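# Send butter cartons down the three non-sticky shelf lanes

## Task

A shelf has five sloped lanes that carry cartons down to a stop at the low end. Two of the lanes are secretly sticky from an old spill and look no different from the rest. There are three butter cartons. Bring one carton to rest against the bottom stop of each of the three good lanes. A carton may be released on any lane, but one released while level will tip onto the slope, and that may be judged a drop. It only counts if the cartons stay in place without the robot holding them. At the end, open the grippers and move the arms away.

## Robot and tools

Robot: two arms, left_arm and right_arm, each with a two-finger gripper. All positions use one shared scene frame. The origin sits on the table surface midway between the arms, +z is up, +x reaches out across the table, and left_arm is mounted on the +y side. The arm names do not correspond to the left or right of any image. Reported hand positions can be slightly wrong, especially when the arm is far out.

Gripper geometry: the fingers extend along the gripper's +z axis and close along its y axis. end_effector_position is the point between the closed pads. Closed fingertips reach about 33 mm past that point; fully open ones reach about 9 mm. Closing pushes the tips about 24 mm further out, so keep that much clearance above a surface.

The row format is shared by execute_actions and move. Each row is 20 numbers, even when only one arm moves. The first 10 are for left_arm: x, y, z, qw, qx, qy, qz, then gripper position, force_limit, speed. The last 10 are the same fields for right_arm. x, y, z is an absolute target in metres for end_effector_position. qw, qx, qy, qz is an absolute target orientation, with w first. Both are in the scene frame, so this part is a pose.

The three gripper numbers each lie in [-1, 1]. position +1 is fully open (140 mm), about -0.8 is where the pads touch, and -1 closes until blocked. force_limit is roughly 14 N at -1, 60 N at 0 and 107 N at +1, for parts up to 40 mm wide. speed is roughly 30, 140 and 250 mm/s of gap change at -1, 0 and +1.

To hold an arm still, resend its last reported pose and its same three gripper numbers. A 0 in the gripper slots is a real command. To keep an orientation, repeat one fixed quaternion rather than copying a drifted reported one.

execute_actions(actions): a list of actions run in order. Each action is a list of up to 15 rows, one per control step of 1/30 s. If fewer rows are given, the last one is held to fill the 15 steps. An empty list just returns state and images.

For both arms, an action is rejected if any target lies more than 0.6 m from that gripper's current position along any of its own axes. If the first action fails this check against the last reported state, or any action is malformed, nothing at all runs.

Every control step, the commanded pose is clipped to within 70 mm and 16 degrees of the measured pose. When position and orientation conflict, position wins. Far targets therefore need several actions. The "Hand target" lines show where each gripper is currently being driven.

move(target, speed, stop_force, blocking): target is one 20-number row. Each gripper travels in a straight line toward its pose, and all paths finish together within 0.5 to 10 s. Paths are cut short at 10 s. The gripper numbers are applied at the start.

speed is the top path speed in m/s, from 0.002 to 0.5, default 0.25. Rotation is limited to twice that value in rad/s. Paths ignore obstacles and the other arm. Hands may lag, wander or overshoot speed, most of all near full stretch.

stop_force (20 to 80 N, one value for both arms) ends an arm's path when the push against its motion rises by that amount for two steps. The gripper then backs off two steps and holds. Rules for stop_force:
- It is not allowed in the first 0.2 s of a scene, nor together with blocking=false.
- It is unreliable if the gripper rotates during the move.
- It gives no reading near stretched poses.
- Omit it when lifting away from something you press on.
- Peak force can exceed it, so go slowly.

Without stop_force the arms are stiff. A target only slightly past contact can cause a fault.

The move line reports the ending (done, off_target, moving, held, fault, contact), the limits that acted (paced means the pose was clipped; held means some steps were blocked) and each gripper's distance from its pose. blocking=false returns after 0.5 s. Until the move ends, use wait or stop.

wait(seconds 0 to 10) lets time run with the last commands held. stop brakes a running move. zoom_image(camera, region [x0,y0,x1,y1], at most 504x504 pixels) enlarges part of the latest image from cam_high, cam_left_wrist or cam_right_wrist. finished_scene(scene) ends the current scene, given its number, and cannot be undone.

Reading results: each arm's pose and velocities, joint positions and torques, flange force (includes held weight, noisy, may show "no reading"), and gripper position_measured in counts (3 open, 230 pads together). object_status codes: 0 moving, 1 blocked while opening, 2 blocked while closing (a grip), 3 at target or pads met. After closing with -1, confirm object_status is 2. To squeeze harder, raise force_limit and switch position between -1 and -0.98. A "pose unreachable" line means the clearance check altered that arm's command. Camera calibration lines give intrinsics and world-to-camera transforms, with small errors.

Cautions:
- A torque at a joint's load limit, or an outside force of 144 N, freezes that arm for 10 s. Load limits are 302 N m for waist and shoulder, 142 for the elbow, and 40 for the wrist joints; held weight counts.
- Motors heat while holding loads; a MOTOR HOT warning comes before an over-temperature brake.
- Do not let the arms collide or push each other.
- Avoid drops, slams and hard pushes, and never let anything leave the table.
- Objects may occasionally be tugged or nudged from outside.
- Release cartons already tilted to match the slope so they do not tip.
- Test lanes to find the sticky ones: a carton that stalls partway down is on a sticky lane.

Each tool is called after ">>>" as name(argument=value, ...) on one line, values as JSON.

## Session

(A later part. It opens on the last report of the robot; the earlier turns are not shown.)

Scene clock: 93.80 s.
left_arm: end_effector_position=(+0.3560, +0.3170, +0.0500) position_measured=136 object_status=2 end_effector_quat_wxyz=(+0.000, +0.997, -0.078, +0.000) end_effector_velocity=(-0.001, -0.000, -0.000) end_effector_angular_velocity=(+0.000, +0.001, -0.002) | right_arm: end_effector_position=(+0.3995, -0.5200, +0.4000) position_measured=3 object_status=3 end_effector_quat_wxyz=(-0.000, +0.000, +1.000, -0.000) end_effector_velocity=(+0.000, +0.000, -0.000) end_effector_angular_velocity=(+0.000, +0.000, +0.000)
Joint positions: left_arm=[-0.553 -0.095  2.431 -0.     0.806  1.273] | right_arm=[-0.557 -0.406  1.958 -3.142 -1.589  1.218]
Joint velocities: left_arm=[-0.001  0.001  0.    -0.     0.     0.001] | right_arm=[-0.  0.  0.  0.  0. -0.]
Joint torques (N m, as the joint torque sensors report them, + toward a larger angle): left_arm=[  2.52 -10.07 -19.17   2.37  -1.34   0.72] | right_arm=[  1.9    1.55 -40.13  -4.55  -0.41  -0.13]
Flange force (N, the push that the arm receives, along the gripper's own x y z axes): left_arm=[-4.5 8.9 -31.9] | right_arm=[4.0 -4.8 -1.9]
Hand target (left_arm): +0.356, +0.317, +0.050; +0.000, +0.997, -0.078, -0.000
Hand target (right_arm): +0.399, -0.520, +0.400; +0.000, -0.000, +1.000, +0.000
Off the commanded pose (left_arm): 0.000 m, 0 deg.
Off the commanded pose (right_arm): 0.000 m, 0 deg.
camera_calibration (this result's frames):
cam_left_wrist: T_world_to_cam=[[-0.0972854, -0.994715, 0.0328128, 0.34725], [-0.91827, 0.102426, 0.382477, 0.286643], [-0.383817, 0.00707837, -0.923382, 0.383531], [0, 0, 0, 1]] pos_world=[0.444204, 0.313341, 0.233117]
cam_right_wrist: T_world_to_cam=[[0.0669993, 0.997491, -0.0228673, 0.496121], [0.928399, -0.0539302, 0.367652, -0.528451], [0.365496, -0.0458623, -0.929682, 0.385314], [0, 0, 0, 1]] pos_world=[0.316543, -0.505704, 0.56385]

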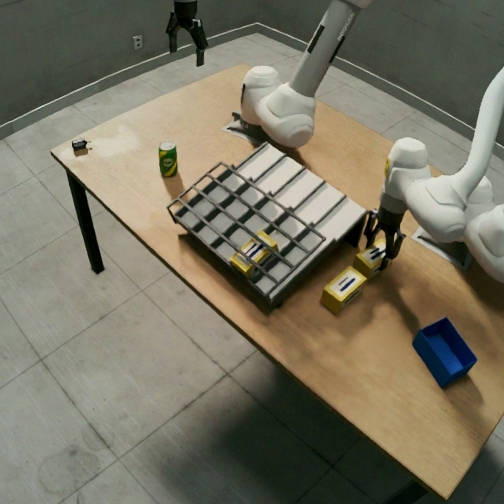

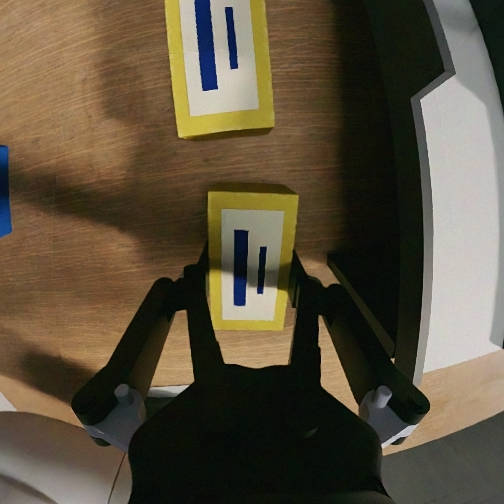

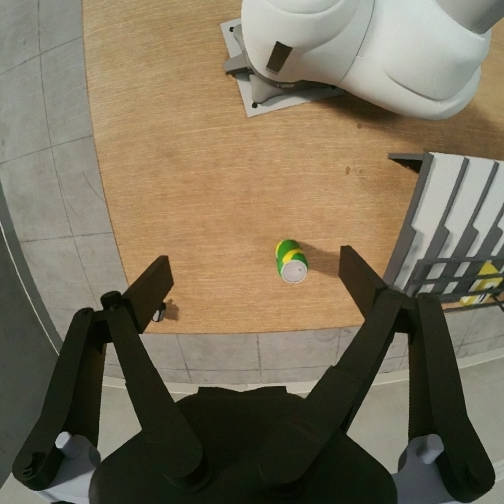

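>>> move(target=[0.36,0.317,0.24,-0.004,0.988,-0.026,-0.156,-1,-0.3,0,0.35,-0.8,0.35,0,0,1,0,1,0,0])

>>> move(target=[0.398,0.013,0.215,-0.004,0.988,-0.026,-0.156,-1,-0.3,0,0.35,-0.8,0.35,0,0,1,0,1,0,0])

>>> move(target=[0.398,0.013,0.192,-0.004,0.988,-0.026,-0.156,-1,-0.3,0,0.35,-0.8,0.35,0,0,1,0,1,0,0], speed=0.06)

>>> move(target=[0.398,0.013,0.172,-0.004,0.988,-0.026,-0.156,-1,-0.3,0,0.35,-0.8,0.35,0,0,1,0,1,0,0], speed=0.012, stop_force=20)

Scene clock: 99.27 s.
left_arm: end_effector_position=(+0.3600, +0.3170, +0.2400) position_measured=136 object_status=2 end_effector_quat_wxyz=(-0.004, +0.987, -0.026, -0.156) end_effector_velocity=(+0.001, +0.000, +0.001) end_effector_angular_velocity=(-0.001, -0.001, +0.001) | right_arm: end_effector_position=(+0.3499, -0.7996, +0.3501) position_measured=3 object_status=3 end_effector_quat_wxyz=(-0.000, -0.000, +1.000, +0.000) end_effector_velocity=(-0.000, -0.001, +0.001) end_effector_angular_velocity=(-0.002, -0.000, -0.001)
Joint positions: left_arm=[-0.46  -0.112  2.072 -0.094  1.481  1.286] | right_arm=[-1.228 -0.188  1.9   -3.142 -1.43   0.547]
Joint velocities: left_arm=[ 0.001 -0.    -0.001 -0.     0.     0.   ] | right_arm=[-0.001  0.    -0.002 -0.001  0.    -0.   ]
Joint torques (N m, as the joint torque sensors report them, + toward a larger angle): left_arm=[  1.41 -30.56 -38.54   3.1    1.49   0.86] | right_arm=[  1.36 -18.83 -40.04  -4.44  -0.31  -0.08]
Flange force (N, the push that the arm receives, along the gripper's own x y z axes): left_arm=[6.4 5.8 3.8] | right_arm=[4.6 1.4 -2.3]
Hand target (left_arm): +0.360, +0.317, +0.240; -0.004, +0.987, -0.026, -0.156
Hand target (right_arm): +0.350, -0.800, +0.350; -0.000, -0.000, +1.000, +0.000
Off the commanded pose (left_arm): 0.000 m, 0 deg.
Off the commanded pose (right_arm): 0.000 m, 0 deg.
move: done
camera_calibration (this result's frames):
cam_left_wrist: T_world_to_cam=[[0.0132349, -0.99983, 0.0128064, 0.308075], [-0.761344, -0.00177365, 0.648346, 0.130328], [-0.648213, -0.0183309, -0.761238, 0.624765], [0, 0, 0, 1]] pos_world=[0.500128, 0.319706, 0.387152]
cam_right_wrist: T_world_to_cam=[[0.0667366, 0.997522, -0.0222614, 0.777148], [0.928531, -0.0539237, 0.367317, -0.479065], [0.365206, -0.0451838, -0.929829, 0.344877], [0, 0, 0, 1]] pos_world=[0.267012, -0.785472, 0.513946]

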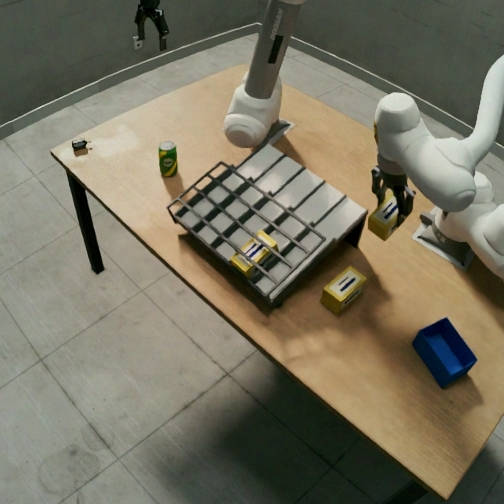

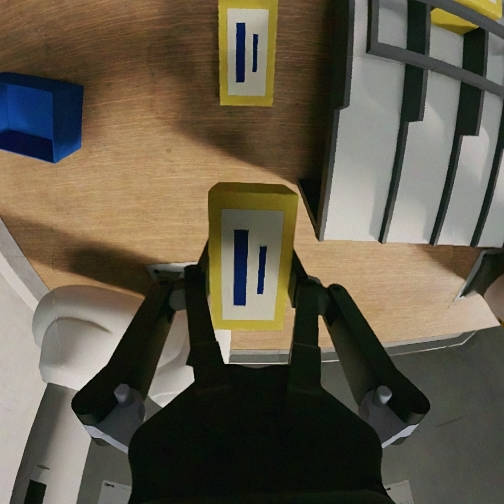

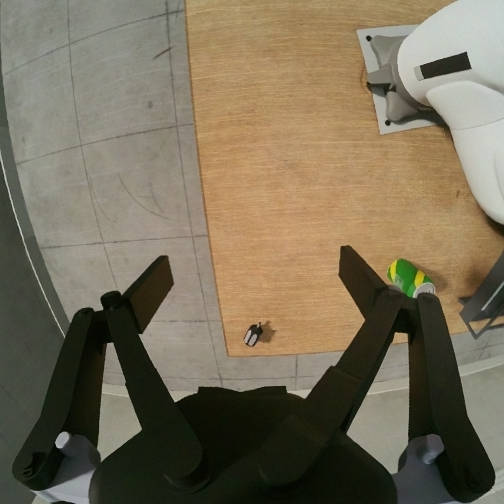

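Scene clock: 100.87 s.
left_arm: end_effector_position=(+0.3980, +0.0132, +0.2151) position_measured=136 object_status=2 end_effector_quat_wxyz=(-0.004, +0.987, -0.026, -0.156) end_effector_velocity=(-0.000, -0.000, -0.000) end_effector_angular_velocity=(+0.001, +0.001, -0.001) | right_arm: end_effector_position=(+0.3500, -0.8000, +0.3500) position_measured=3 object_status=3 end_effector_quat_wxyz=(+0.000, -0.000, +1.000, +0.000) end_effector_velocity=(-0.000, -0.000, -0.000) end_effector_angular_velocity=(-0.000, +0.001, +0.000)
Joint positions: left_arm=[-0.895  0.202  1.789 -0.213  1.388  0.892] | right_arm=[-1.228 -0.187  1.9   -3.142 -1.429  0.547]
Joint velocities: left_arm=[-0.001  0.001 -0.     0.     0.001  0.   ] | right_arm=[ 0.     0.    -0.    -0.001 -0.    -0.   ]
Joint torques (N m, as the joint torque sensors report them, + toward a larger angle): left_arm=[  1.82 -61.12 -38.51   2.52   1.07   0.6 ] | right_arm=[  1.71 -18.67 -40.51  -4.52  -0.32  -0.15]
Flange force (N, the push that the arm receives, along the gripper's own x y z axes): left_arm=[0.6 3.9 4.2] | right_arm=[5.6 1.7 -1.4]
Hand target (left_arm): +0.398, +0.013, +0.215; -0.004, +0.987, -0.026, -0.156
Hand target (right_arm): +0.350, -0.800, +0.350; +0.000, -0.000, +1.000, +0.000
Off the commanded pose (left_arm): 0.000 m, 0 deg.
Off the commanded pose (right_arm): 0.000 m, 0 deg.
move: done
camera_calibration (this result's frames):
cam_left_wrist: T_world_to_cam=[[0.0131861, -0.999825, 0.013258, 0.00402762], [-0.761561, -0.00144989, 0.648091, 0.175047], [-0.647959, -0.0186426, -0.761447, 0.624832], [0, 0, 0, 1]] pos_world=[0.538121, 0.0159292, 0.362277]
cam_right_wrist: T_world_to_cam=[[0.0669624, 0.997494, -0.0228588, 0.777601], [0.928396, -0.0538984, 0.367663, -0.479195], [0.36551, -0.0458417, -0.929678, 0.344089], [0, 0, 0, 1]] pos_world=[0.267045, -0.785706, 0.51385]

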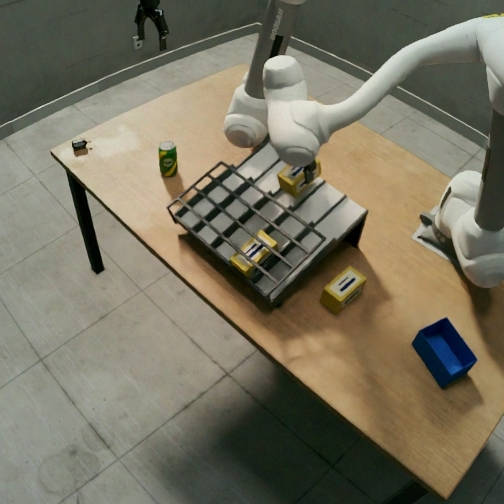

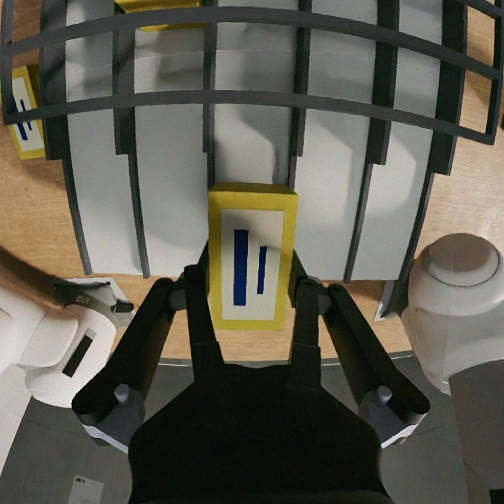

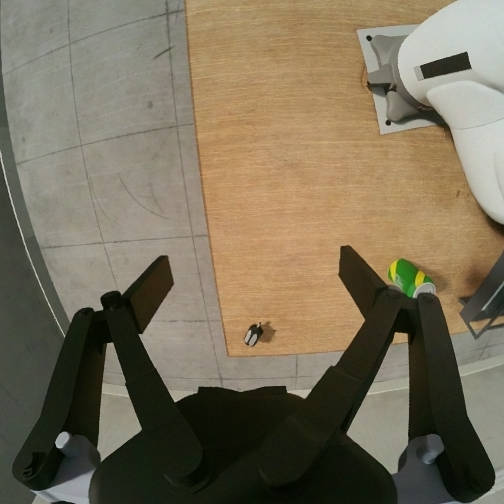

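Scene clock: 101.60 s.
left_arm: end_effector_position=(+0.3980, +0.0130, +0.1920) position_measured=136 object_status=2 end_effector_quat_wxyz=(-0.004, +0.987, -0.026, -0.156) end_effector_velocity=(+0.000, +0.000, -0.000) end_effector_angular_velocity=(+0.000, -0.000, +0.001) | right_arm: end_effector_position=(+0.3500, -0.8000, +0.3500) position_measured=3 object_status=3 end_effector_quat_wxyz=(+0.000, -0.000, +1.000, -0.000) end_effector_velocity=(+0.001, +0.000, +0.001) end_effector_angular_velocity=(-0.001, -0.002, -0.000)
Joint positions: left_arm=[-0.895  0.219  1.814 -0.216  1.348  0.901] | right_arm=[-1.228 -0.187  1.9   -3.142 -1.429  0.547]
Joint velocities: left_arm=[ 0.    -0.     0.001  0.    -0.    -0.001] | right_arm=[ 0.    -0.001 -0.001  0.001 -0.     0.   ]
Joint torques (N m, as the joint torque sensors report them, + toward a larger angle): left_arm=[  1.29 -62.35 -38.27   2.54   1.29   0.71] | right_arm=[  0.92 -19.44 -40.2   -4.49  -0.52  -0.05]
Flange force (N, the push that the arm receives, along the gripper's own x y z axes): left_arm=[0.7 2.9 5.6] | right_arm=[3.4 1.4 -1.5]
Hand target (left_arm): +0.398, +0.013, +0.192; -0.004, +0.987, -0.026, -0.156
Hand target (right_arm): +0.350, -0.800, +0.350; +0.000, -0.000, +1.000, +0.000
Off the commanded pose (left_arm): 0.000 m, 0 deg.
Off the commanded pose (right_arm): 0.000 m, 0 deg.
move: done
camera_calibration (this result's frames):
cam_left_wrist: T_world_to_cam=[[0.013196, -0.999824, 0.0133504, 0.00413537], [-0.761396, -0.0013927, 0.648286, 0.189878], [-0.648153, -0.0187197, -0.76128, 0.607326], [0, 0, 0, 1]] pos_world=[0.538158, 0.0157681, 0.339195]
cam_right_wrist: T_world_to_cam=[[0.0669601, 0.997494, -0.0228679, 0.777608], [0.9284, -0.0538934, 0.367652, -0.479185], [0.365499, -0.0458487, -0.929682, 0.344091], [0, 0, 0, 1]] pos_world=[0.267042, -0.785708, 0.513851]

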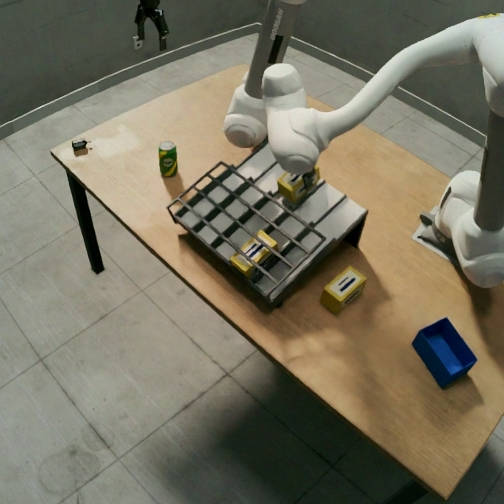

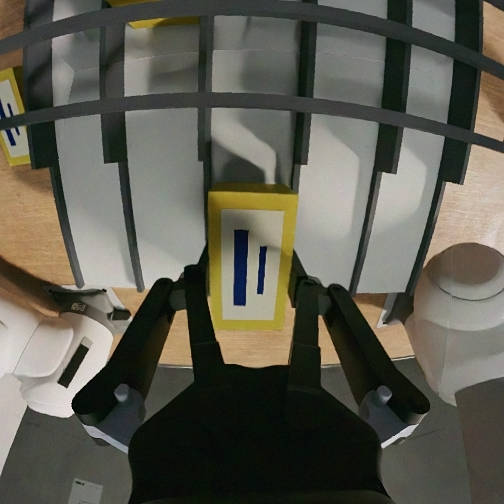

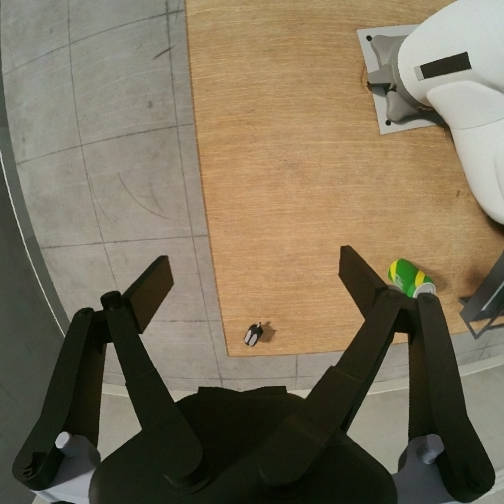

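Scene clock: 102.83 s.
left_arm: end_effector_position=(+0.3979, +0.0129, +0.1811) position_measured=136 object_status=2 end_effector_quat_wxyz=(-0.004, +0.987, -0.026, -0.156) end_effector_velocity=(+0.000, +0.001, +0.001) end_effector_angular_velocity=(+0.002, -0.001, -0.001) | right_arm: end_effector_position=(+0.3500, -0.8000, +0.3500) position_measured=3 object_status=3 end_effector_quat_wxyz=(+0.000, +0.000, +1.000, -0.000) end_effector_velocity=(-0.000, +0.000, -0.000) end_effector_angular_velocity=(+0.001, +0.001, -0.000)
Joint positions: left_arm=[-0.895  0.227  1.825 -0.217  1.329  0.906] | right_arm=[-1.228 -0.187  1.9   -3.142 -1.429  0.547]
Joint velocities: left_arm=[-0.    -0.001 -0.001  0.002  0.002 -0.001] | right_arm=[-0.    -0.     0.001 -0.    -0.     0.   ]
Joint torques (N m, as the joint torque sensors report them, + toward a larger angle): left_arm=[  2.54 -47.94 -33.47   4.09  -3.64   1.27] | right_arm=[  2.99 -19.32 -39.73  -4.45  -0.39  -0.15]
Flange force (N, the push that the arm receives, along the gripper's own x y z axes): left_arm=[-16.9 -3.0 -14.8] | right_arm=[6.9 -1.5 -2.1]
Hand target (left_arm): +0.398, +0.013, +0.181; -0.004, +0.987, -0.026, -0.156
Hand target (right_arm): +0.350, -0.800, +0.350; +0.000, -0.000, +1.000, -0.000
Off the commanded pose (left_arm): 0.009 m, 0 deg.
Off the commanded pose (right_arm): 0.000 m, 0 deg.
move: contact (left_arm)
camera_calibration (this result's frames):
cam_left_wrist: T_world_to_cam=[[0.0131908, -0.999824, 0.0133689, 0.00424289], [-0.761096, -0.00136817, 0.648638, 0.196676], [-0.648505, -0.0187311, -0.76098, 0.599002], [0, 0, 0, 1]] pos_world=[0.538089, 0.0157312, 0.3282]
cam_right_wrist: T_world_to_cam=[[0.0669995, 0.997491, -0.0228681, 0.777592], [0.928398, -0.05393, 0.367652, -0.479214], [0.365497, -0.0458632, -0.929682, 0.34408], [0, 0, 0, 1]] pos_world=[0.267043, -0.785704, 0.513851]

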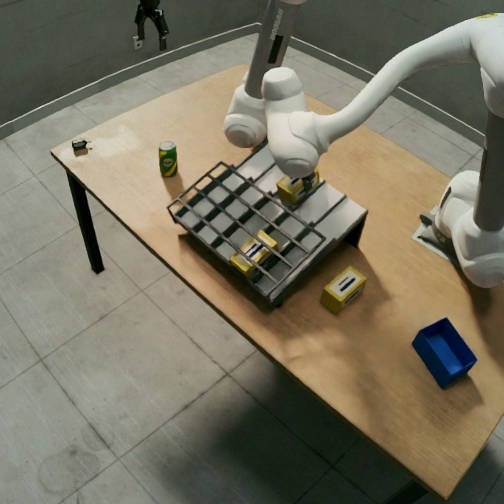

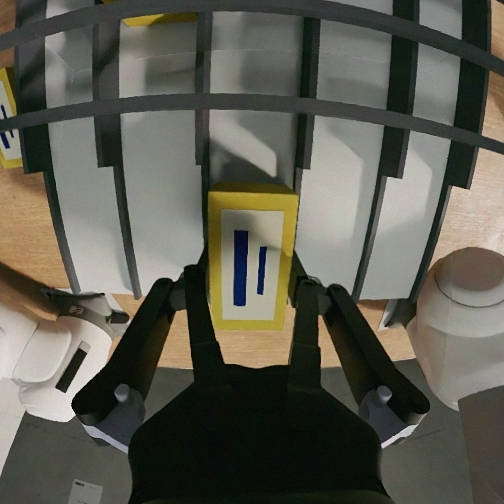

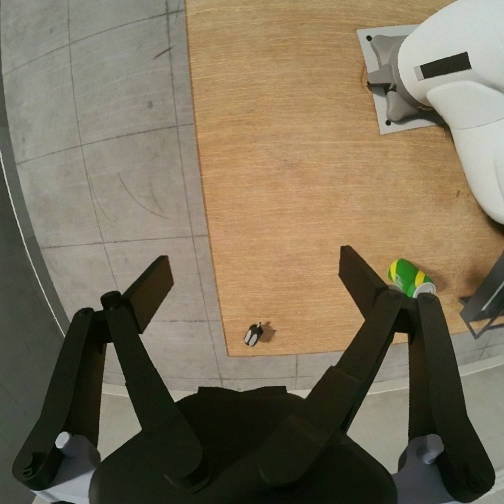

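>>> execute_actions(actions=[[[0.398,0.013,0.1818,-0.004,0.988,-0.026,-0.156,0.3,-0.3,0,0.35,-0.8,0.35,0,0,1,0,1,0,0]]])

Scene clock: 105.17 s.
left_arm: end_effector_position=(+0.3980, +0.0130, +0.1818) position_measured=91 object_status=3 end_effector_quat_wxyz=(-0.004, +0.987, -0.026, -0.156) end_effector_velocity=(-0.000, +0.001, +0.000) end_effector_angular_velocity=(+0.001, +0.001, +0.000) | right_arm: end_effector_position=(+0.3500, -0.8000, +0.3500) position_measured=3 object_status=3 end_effector_quat_wxyz=(+0.000, +0.000, +1.000, -0.000) end_effector_velocity=(-0.000, -0.000, +0.000) end_effector_angular_velocity=(-0.001, +0.001, +0.000)
Joint positions: left_arm=[-0.895  0.227  1.825 -0.216  1.33   0.905] | right_arm=[-1.228 -0.187  1.9   -3.142 -1.429  0.547]
Joint velocities: left_arm=[ 0.    -0.001  0.001  0.     0.001 -0.   ] | right_arm=[-0.    -0.001  0.    -0.001  0.    -0.   ]
Joint torques (N m, as the joint torque sensors report them, + toward a larger angle): left_arm=[ -1.31 -59.55 -35.48   2.68   0.86   0.58] | right_arm=[  3.48 -18.18 -40.07  -4.62  -0.42  -0.12]
Flange force (N, the push that the arm receives, along the gripper's own x y z axes): left_arm=[1.9 -0.3 -0.7] | right_arm=[9.4 0.0 -2.1]
Hand target (left_arm): +0.398, +0.013, +0.182; -0.004, +0.987, -0.026, -0.156
Hand target (right_arm): +0.350, -0.800, +0.350; +0.000, -0.000, +1.000, -0.000
Off the commanded pose (left_arm): 0.000 m, 0 deg.
Off the commanded pose (right_arm): 0.000 m, 0 deg.
camera_calibration (this result's frames):
cam_left_wrist: T_world_to_cam=[[0.013237, -0.999824, 0.0133119, 0.00428231], [-0.76138, -0.00144846, 0.648304, 0.196505], [-0.648171, -0.018717, -0.761265, 0.599543], [0, 0, 0, 1]] pos_world=[0.538164, 0.0157879, 0.32896]
cam_right_wrist: T_world_to_cam=[[0.0669996, 0.997491, -0.0228682, 0.777592], [0.928398, -0.0539301, 0.367652, -0.479214], [0.365497, -0.0458634, -0.929682, 0.34408], [0, 0, 0, 1]] pos_world=[0.267043, -0.785704, 0.513851]

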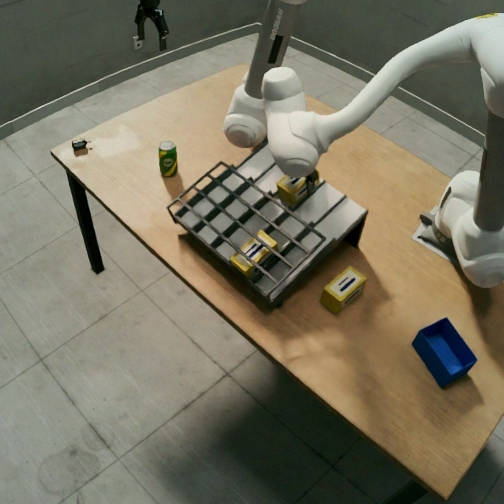

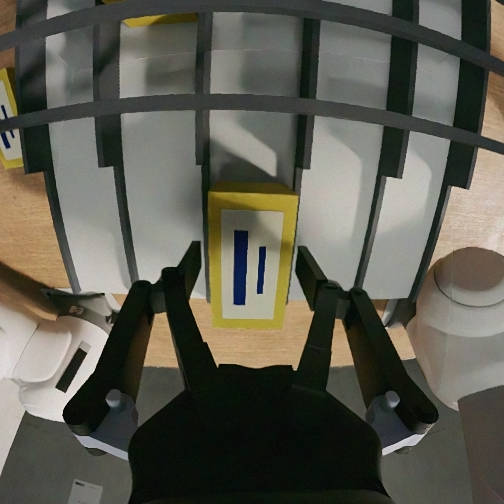

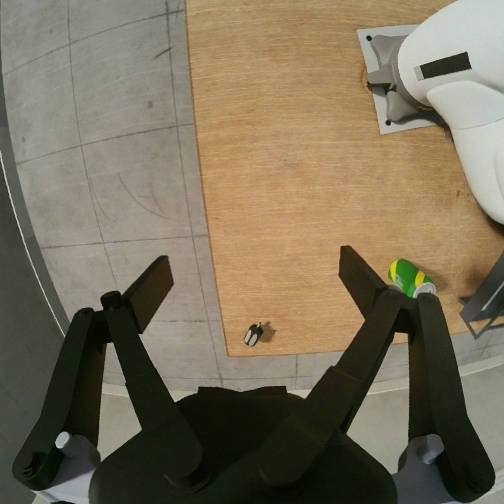

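>>> execute_actions(actions=[[[0.398,0.013,0.1825,-0.004,0.988,-0.026,-0.156,-1,-0.3,0,0.35,-0.8,0.35,0,0,1,0,1,0,0]]])

>>> move(target=[0.398,0.013,0.208,-0.004,0.988,-0.026,-0.156,-1,-0.3,0,0.48,-0.78,0.38,0,0,1,0,1,0,0])

>>> move(target=[0.395,-0.073,0.208,-0.004,0.988,-0.026,-0.156,-1,-0.3,0,0.62,-0.76,0.4,0,0,1,0,1,0,0])

>>> move(target=[0.395,-0.073,0.184,-0.004,0.988,-0.026,-0.156,-1,-0.3,0,0.62,-0.76,0.4,0,0,1,0,1,0,0], speed=0.04)

Scene clock: 108.33 s.
left_arm: end_effector_position=(+0.3981, +0.0130, +0.1826) position_measured=136 object_status=2 end_effector_quat_wxyz=(-0.004, +0.987, -0.026, -0.156) end_effector_velocity=(-0.000, +0.000, -0.000) end_effector_angular_velocity=(-0.000, +0.000, -0.000) | right_arm: end_effector_position=(+0.3500, -0.8000, +0.3500) position_measured=3 object_status=3 end_effector_quat_wxyz=(+0.000, +0.000, +1.000, -0.000) end_effector_velocity=(+0.000, +0.000, +0.000) end_effector_angular_velocity=(+0.000, -0.001, +0.000)
Joint positions: left_arm=[-0.895  0.226  1.824 -0.216  1.331  0.905] | right_arm=[-1.228 -0.187  1.9   -3.142 -1.429  0.547]
Joint velocities: left_arm=[-0.    -0.     0.001 -0.    -0.001  0.   ] | right_arm=[ 0.    -0.     0.     0.001 -0.    -0.   ]
Joint torques (N m, as the joint torque sensors report them, + toward a larger angle): left_arm=[ -0.67 -53.36 -30.48   1.57  -0.39   0.87] | right_arm=[  2.01 -19.38 -40.12  -4.51  -0.42  -0.21]
Flange force (N, the push that the arm receives, along the gripper's own x y z axes): left_arm=[-1.7 0.8 -12.5] | right_arm=[5.1 0.1 -1.7]
Hand target (left_arm): +0.398, +0.013, +0.182; -0.004, +0.987, -0.026, -0.156
Hand target (right_arm): +0.350, -0.800, +0.350; -0.000, -0.000, +1.000, -0.000
Off the commanded pose (left_arm): 0.000 m, 0 deg.
Off the commanded pose (right_arm): 0.000 m, 0 deg.
camera_calibration (this result's frames):
cam_left_wrist: T_world_to_cam=[[0.0131736, -0.999823, 0.0134083, 0.00423836], [-0.761558, -0.0013428, 0.648095, 0.196134], [-0.647963, -0.018749, -0.761441, 0.600184], [0, 0, 0, 1]] pos_world=[0.538208, 0.0157538, 0.329835]
cam_right_wrist: T_world_to_cam=[[0.0669998, 0.997491, -0.0228679, 0.777592], [0.928398, -0.0539303, 0.367652, -0.479214], [0.365497, -0.0458632, -0.929682, 0.34408], [0, 0, 0, 1]] pos_world=[0.267043, -0.785704, 0.513851]

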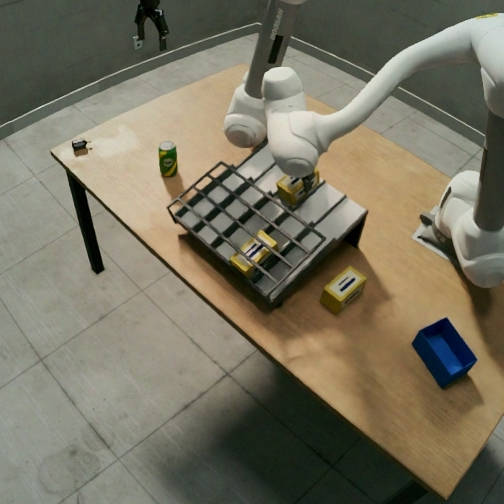

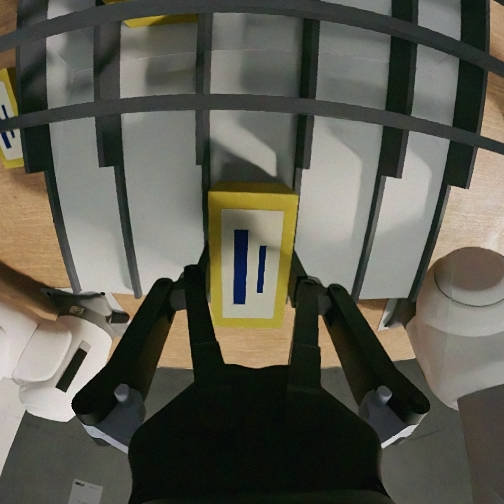

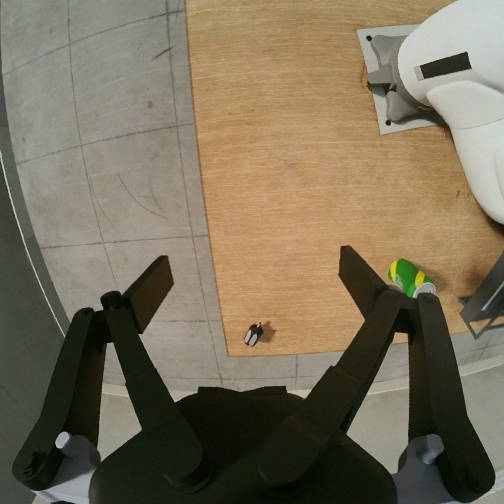

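Scene clock: 109.27 s.
left_arm: end_effector_position=(+0.3980, +0.0130, +0.2080) position_measured=136 object_status=2 end_effector_quat_wxyz=(-0.004, +0.987, -0.026, -0.156) end_effector_velocity=(+0.000, +0.000, +0.000) end_effector_angular_velocity=(-0.000, -0.000, +0.003) | right_arm: end_effector_position=(+0.4800, -0.7801, +0.3800) position_measured=3 object_status=3 end_effector_quat_wxyz=(+0.000, +0.000, +1.000, -0.000) end_effector_velocity=(+0.001, +0.001, +0.000) end_effector_angular_velocity=(+0.002, -0.002, -0.000)
Joint positions: left_arm=[-0.895  0.208  1.797 -0.214  1.376  0.895] | right_arm=[-0.987 -0.072  1.747 -3.142 -1.466  0.788]
Joint velocities: left_arm=[ 0.001 -0.    -0.    -0.001 -0.    -0.002] | right_arm=[ 0.     0.    -0.     0.002 -0.     0.   ]
Joint torques (N m, as the joint torque sensors report them, + toward a larger angle): left_arm=[  1.65 -62.41 -38.43   2.51   1.     1.1 ] | right_arm=[  1.09 -30.38 -40.03  -4.48  -0.3   -0.1 ]
Flange force (N, the push that the arm receives, along the gripper's own x y z axes): left_arm=[1.5 4.9 4.7] | right_arm=[4.2 1.1 -2.2]
Hand target (left_arm): +0.398, +0.013, +0.208; -0.004, +0.987, -0.026, -0.156
Hand target (right_arm): +0.480, -0.780, +0.380; +0.000, +0.000, +1.000, -0.000
Off the commanded pose (left_arm): 0.000 m, 0 deg.
Off the commanded pose (right_arm): 0.000 m, 0 deg.
move: done
camera_calibration (this result's frames):
cam_left_wrist: T_world_to_cam=[[0.0132239, -0.999824, 0.0132905, 0.00393834], [-0.761378, -0.00145231, 0.648307, 0.179517], [-0.648174, -0.0186923, -0.761263, 0.619468], [0, 0, 0, 1]] pos_world=[0.538151, 0.0157776, 0.355144]
cam_right_wrist: T_world_to_cam=[[0.0671104, 0.997477, -0.0231468, 0.749798], [0.928359, -0.0539264, 0.367751, -0.609853], [0.365575, -0.0461685, -0.929636, 0.325108], [0, 0, 0, 1]] pos_world=[0.396992, -0.765784, 0.543862]

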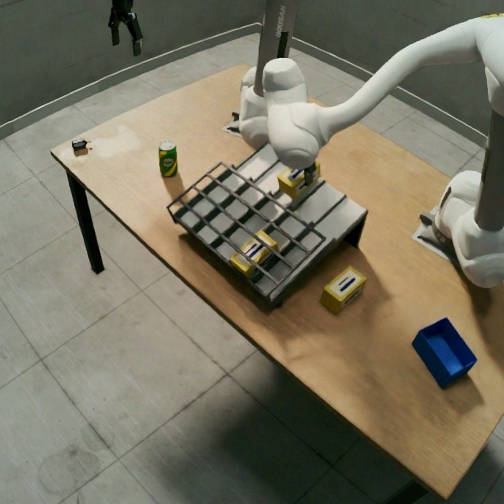

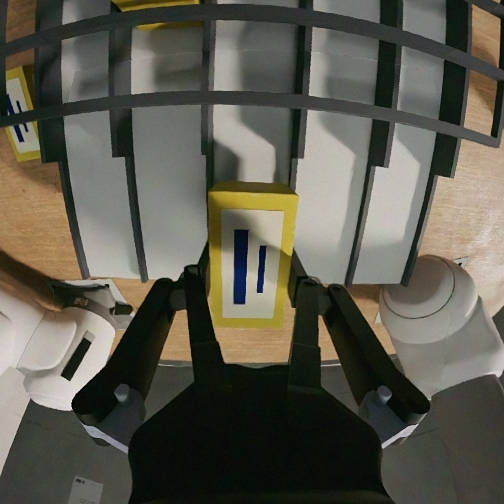

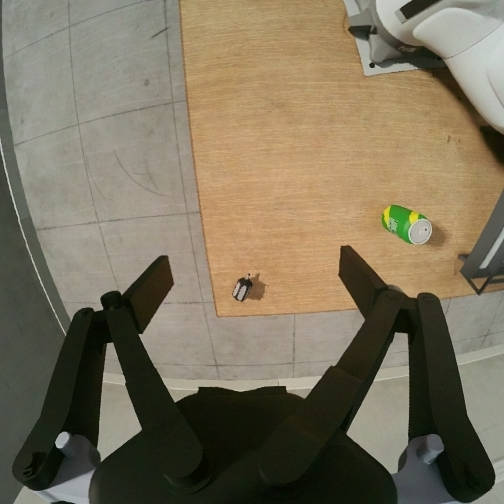

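Scene clock: 110.23 s.
left_arm: end_effector_position=(+0.3950, -0.0730, +0.2080) position_measured=136 object_status=2 end_effector_quat_wxyz=(-0.004, +0.987, -0.026, -0.156) end_effector_velocity=(+0.001, -0.001, +0.001) end_effector_angular_velocity=(-0.001, -0.001, -0.001) | right_arm: end_effector_position=(+0.6200, -0.7601, +0.4000) position_measured=3 object_status=3 end_effector_quat_wxyz=(+0.000, +0.000, +1.000, -0.000) end_effector_velocity=(+0.000, -0.000, -0.000) end_effector_angular_velocity=(-0.000, +0.000, +0.000)
Joint positions: left_arm=[-0.985  0.296  1.682 -0.234  1.383  0.808] | right_arm=[-0.801  0.09   1.548 -3.142 -1.504  0.974]
Joint velocities: left_arm=[-0.    -0.    -0.002  0.    -0.     0.001] | right_arm=[ 0.     0.001 -0.    -0.    -0.     0.   ]
Joint torques (N m, as the joint torque sensors report them, + toward a larger angle): left_arm=[  1.39 -71.7  -38.51   2.36   1.03   0.4 ] | right_arm=[  1.83 -48.34 -40.64  -4.45  -0.37  -0.2 ]
Flange force (N, the push that the arm receives, along the gripper's own x y z axes): left_arm=[2.2 4.2 3.8] | right_arm=[3.8 -0.7 -1.2]
Hand target (left_arm): +0.395, -0.073, +0.208; -0.004, +0.987, -0.026, -0.156
Hand target (right_arm): +0.620, -0.760, +0.400; +0.000, +0.000, +1.000, -0.000
Off the commanded pose (left_arm): 0.000 m, 0 deg.
Off the commanded pose (right_arm): 0.000 m, 0 deg.
move: done
camera_calibration (this result's frames):
cam_left_wrist: T_world_to_cam=[[0.0132364, -0.999824, 0.013305, -0.0819738], [-0.761421, -0.00145363, 0.648256, 0.177116], [-0.648122, -0.0187113, -0.761306, 0.615941], [0, 0, 0, 1]] pos_world=[0.53515, -0.0701769, 0.355194]
cam_right_wrist: T_world_to_cam=[[0.0670936, 0.99748, -0.0230719, 0.720871], [0.928344, -0.0539363, 0.367787, -0.746141], [0.365616, -0.0460948, -0.929624, 0.293481], [0, 0, 0, 1]] pos_world=[0.537009, -0.74577, 0.56388]

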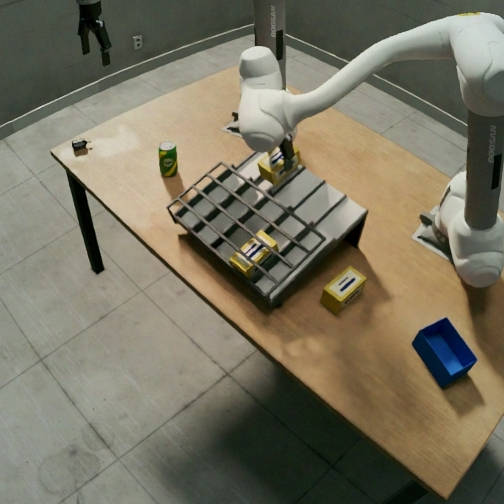

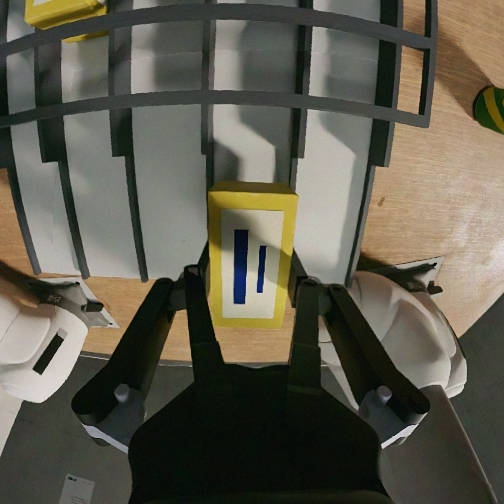

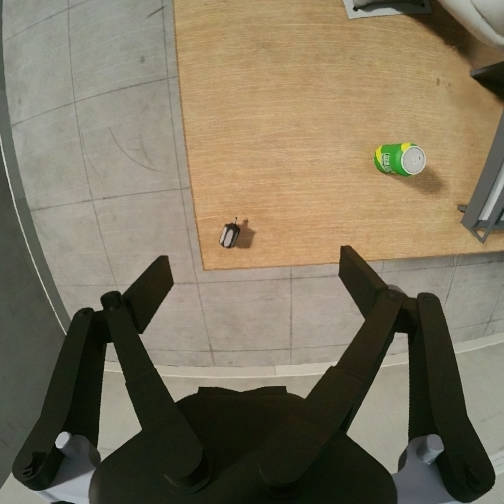

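Scene clock: 111.10 s.
left_arm: end_effector_position=(+0.3950, -0.0730, +0.1840) position_measured=136 object_status=2 end_effector_quat_wxyz=(-0.004, +0.987, -0.026, -0.156) end_effector_velocity=(+0.000, -0.000, +0.000) end_effector_angular_velocity=(-0.001, +0.000, -0.000) | right_arm: end_effector_position=(+0.6200, -0.7600, +0.4000) position_measured=3 object_status=3 end_effector_quat_wxyz=(+0.000, -0.000, +1.000, -0.000) end_effector_velocity=(-0.000, -0.000, +0.001) end_effector_angular_velocity=(-0.001, -0.000, +0.000)
Joint positions: left_arm=[-0.985  0.312  1.707 -0.236  1.343  0.817] | right_arm=[-0.8    0.09   1.548 -3.142 -1.504  0.974]
Joint velocities: left_arm=[ 0.    -0.    -0.    -0.001 -0.     0.001] | right_arm=[-0.    -0.001 -0.    -0.001 -0.    -0.   ]
Joint torques (N m, as the joint torque sensors report them, + toward a larger angle): left_arm=[  0.79 -72.51 -38.2    2.27   1.18   0.92] | right_arm=[  2.34 -46.45 -40.34  -4.5   -0.22   0.01]
Flange force (N, the push that the arm receives, along the gripper's own x y z axes): left_arm=[1.8 3.4 4.8] | right_arm=[6.7 -0.5 -2.2]
Hand target (left_arm): +0.395, -0.073, +0.184; -0.004, +0.987, -0.026, -0.156
Hand target (right_arm): +0.620, -0.760, +0.400; -0.000, -0.000, +1.000, -0.000
Off the commanded pose (left_arm): 0.000 m, 0 deg.
Off the commanded pose (right_arm): 0.000 m, 0 deg.
move: done
camera_calibration (this result's frames):
cam_left_wrist: T_world_to_cam=[[0.0131955, -0.999824, 0.0133472, -0.081701], [-0.761391, -0.00139434, 0.648292, 0.192657], [-0.648159, -0.018717, -0.761275, 0.597679], [0, 0, 0, 1]] pos_world=[0.535156, -0.0702312, 0.331191]
cam_right_wrist: T_world_to_cam=[[0.0669994, 0.99749, -0.0228884, 0.720761], [0.928392, -0.0539216, 0.367669, -0.746115], [0.365512, -0.0458831, -0.929675, 0.293698], [0, 0, 0, 1]] pos_world=[0.537046, -0.745708, 0.563864]

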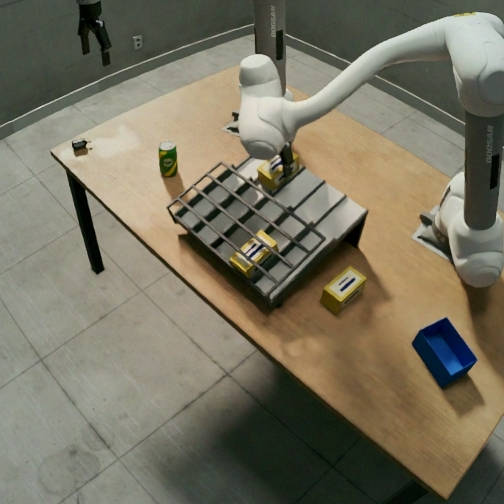

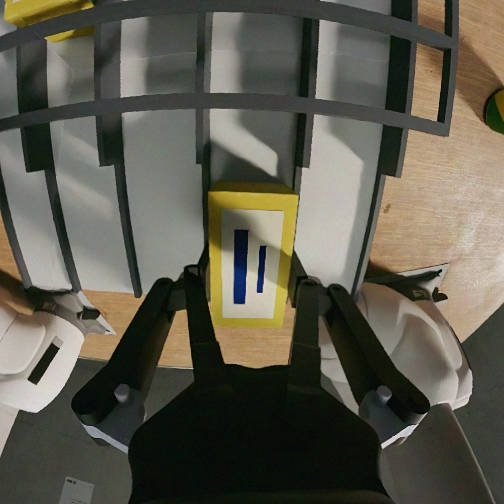

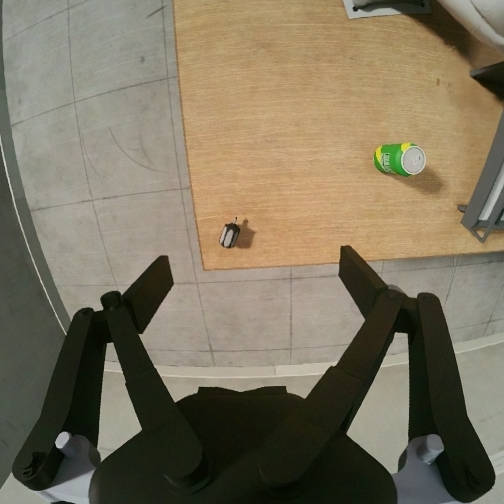

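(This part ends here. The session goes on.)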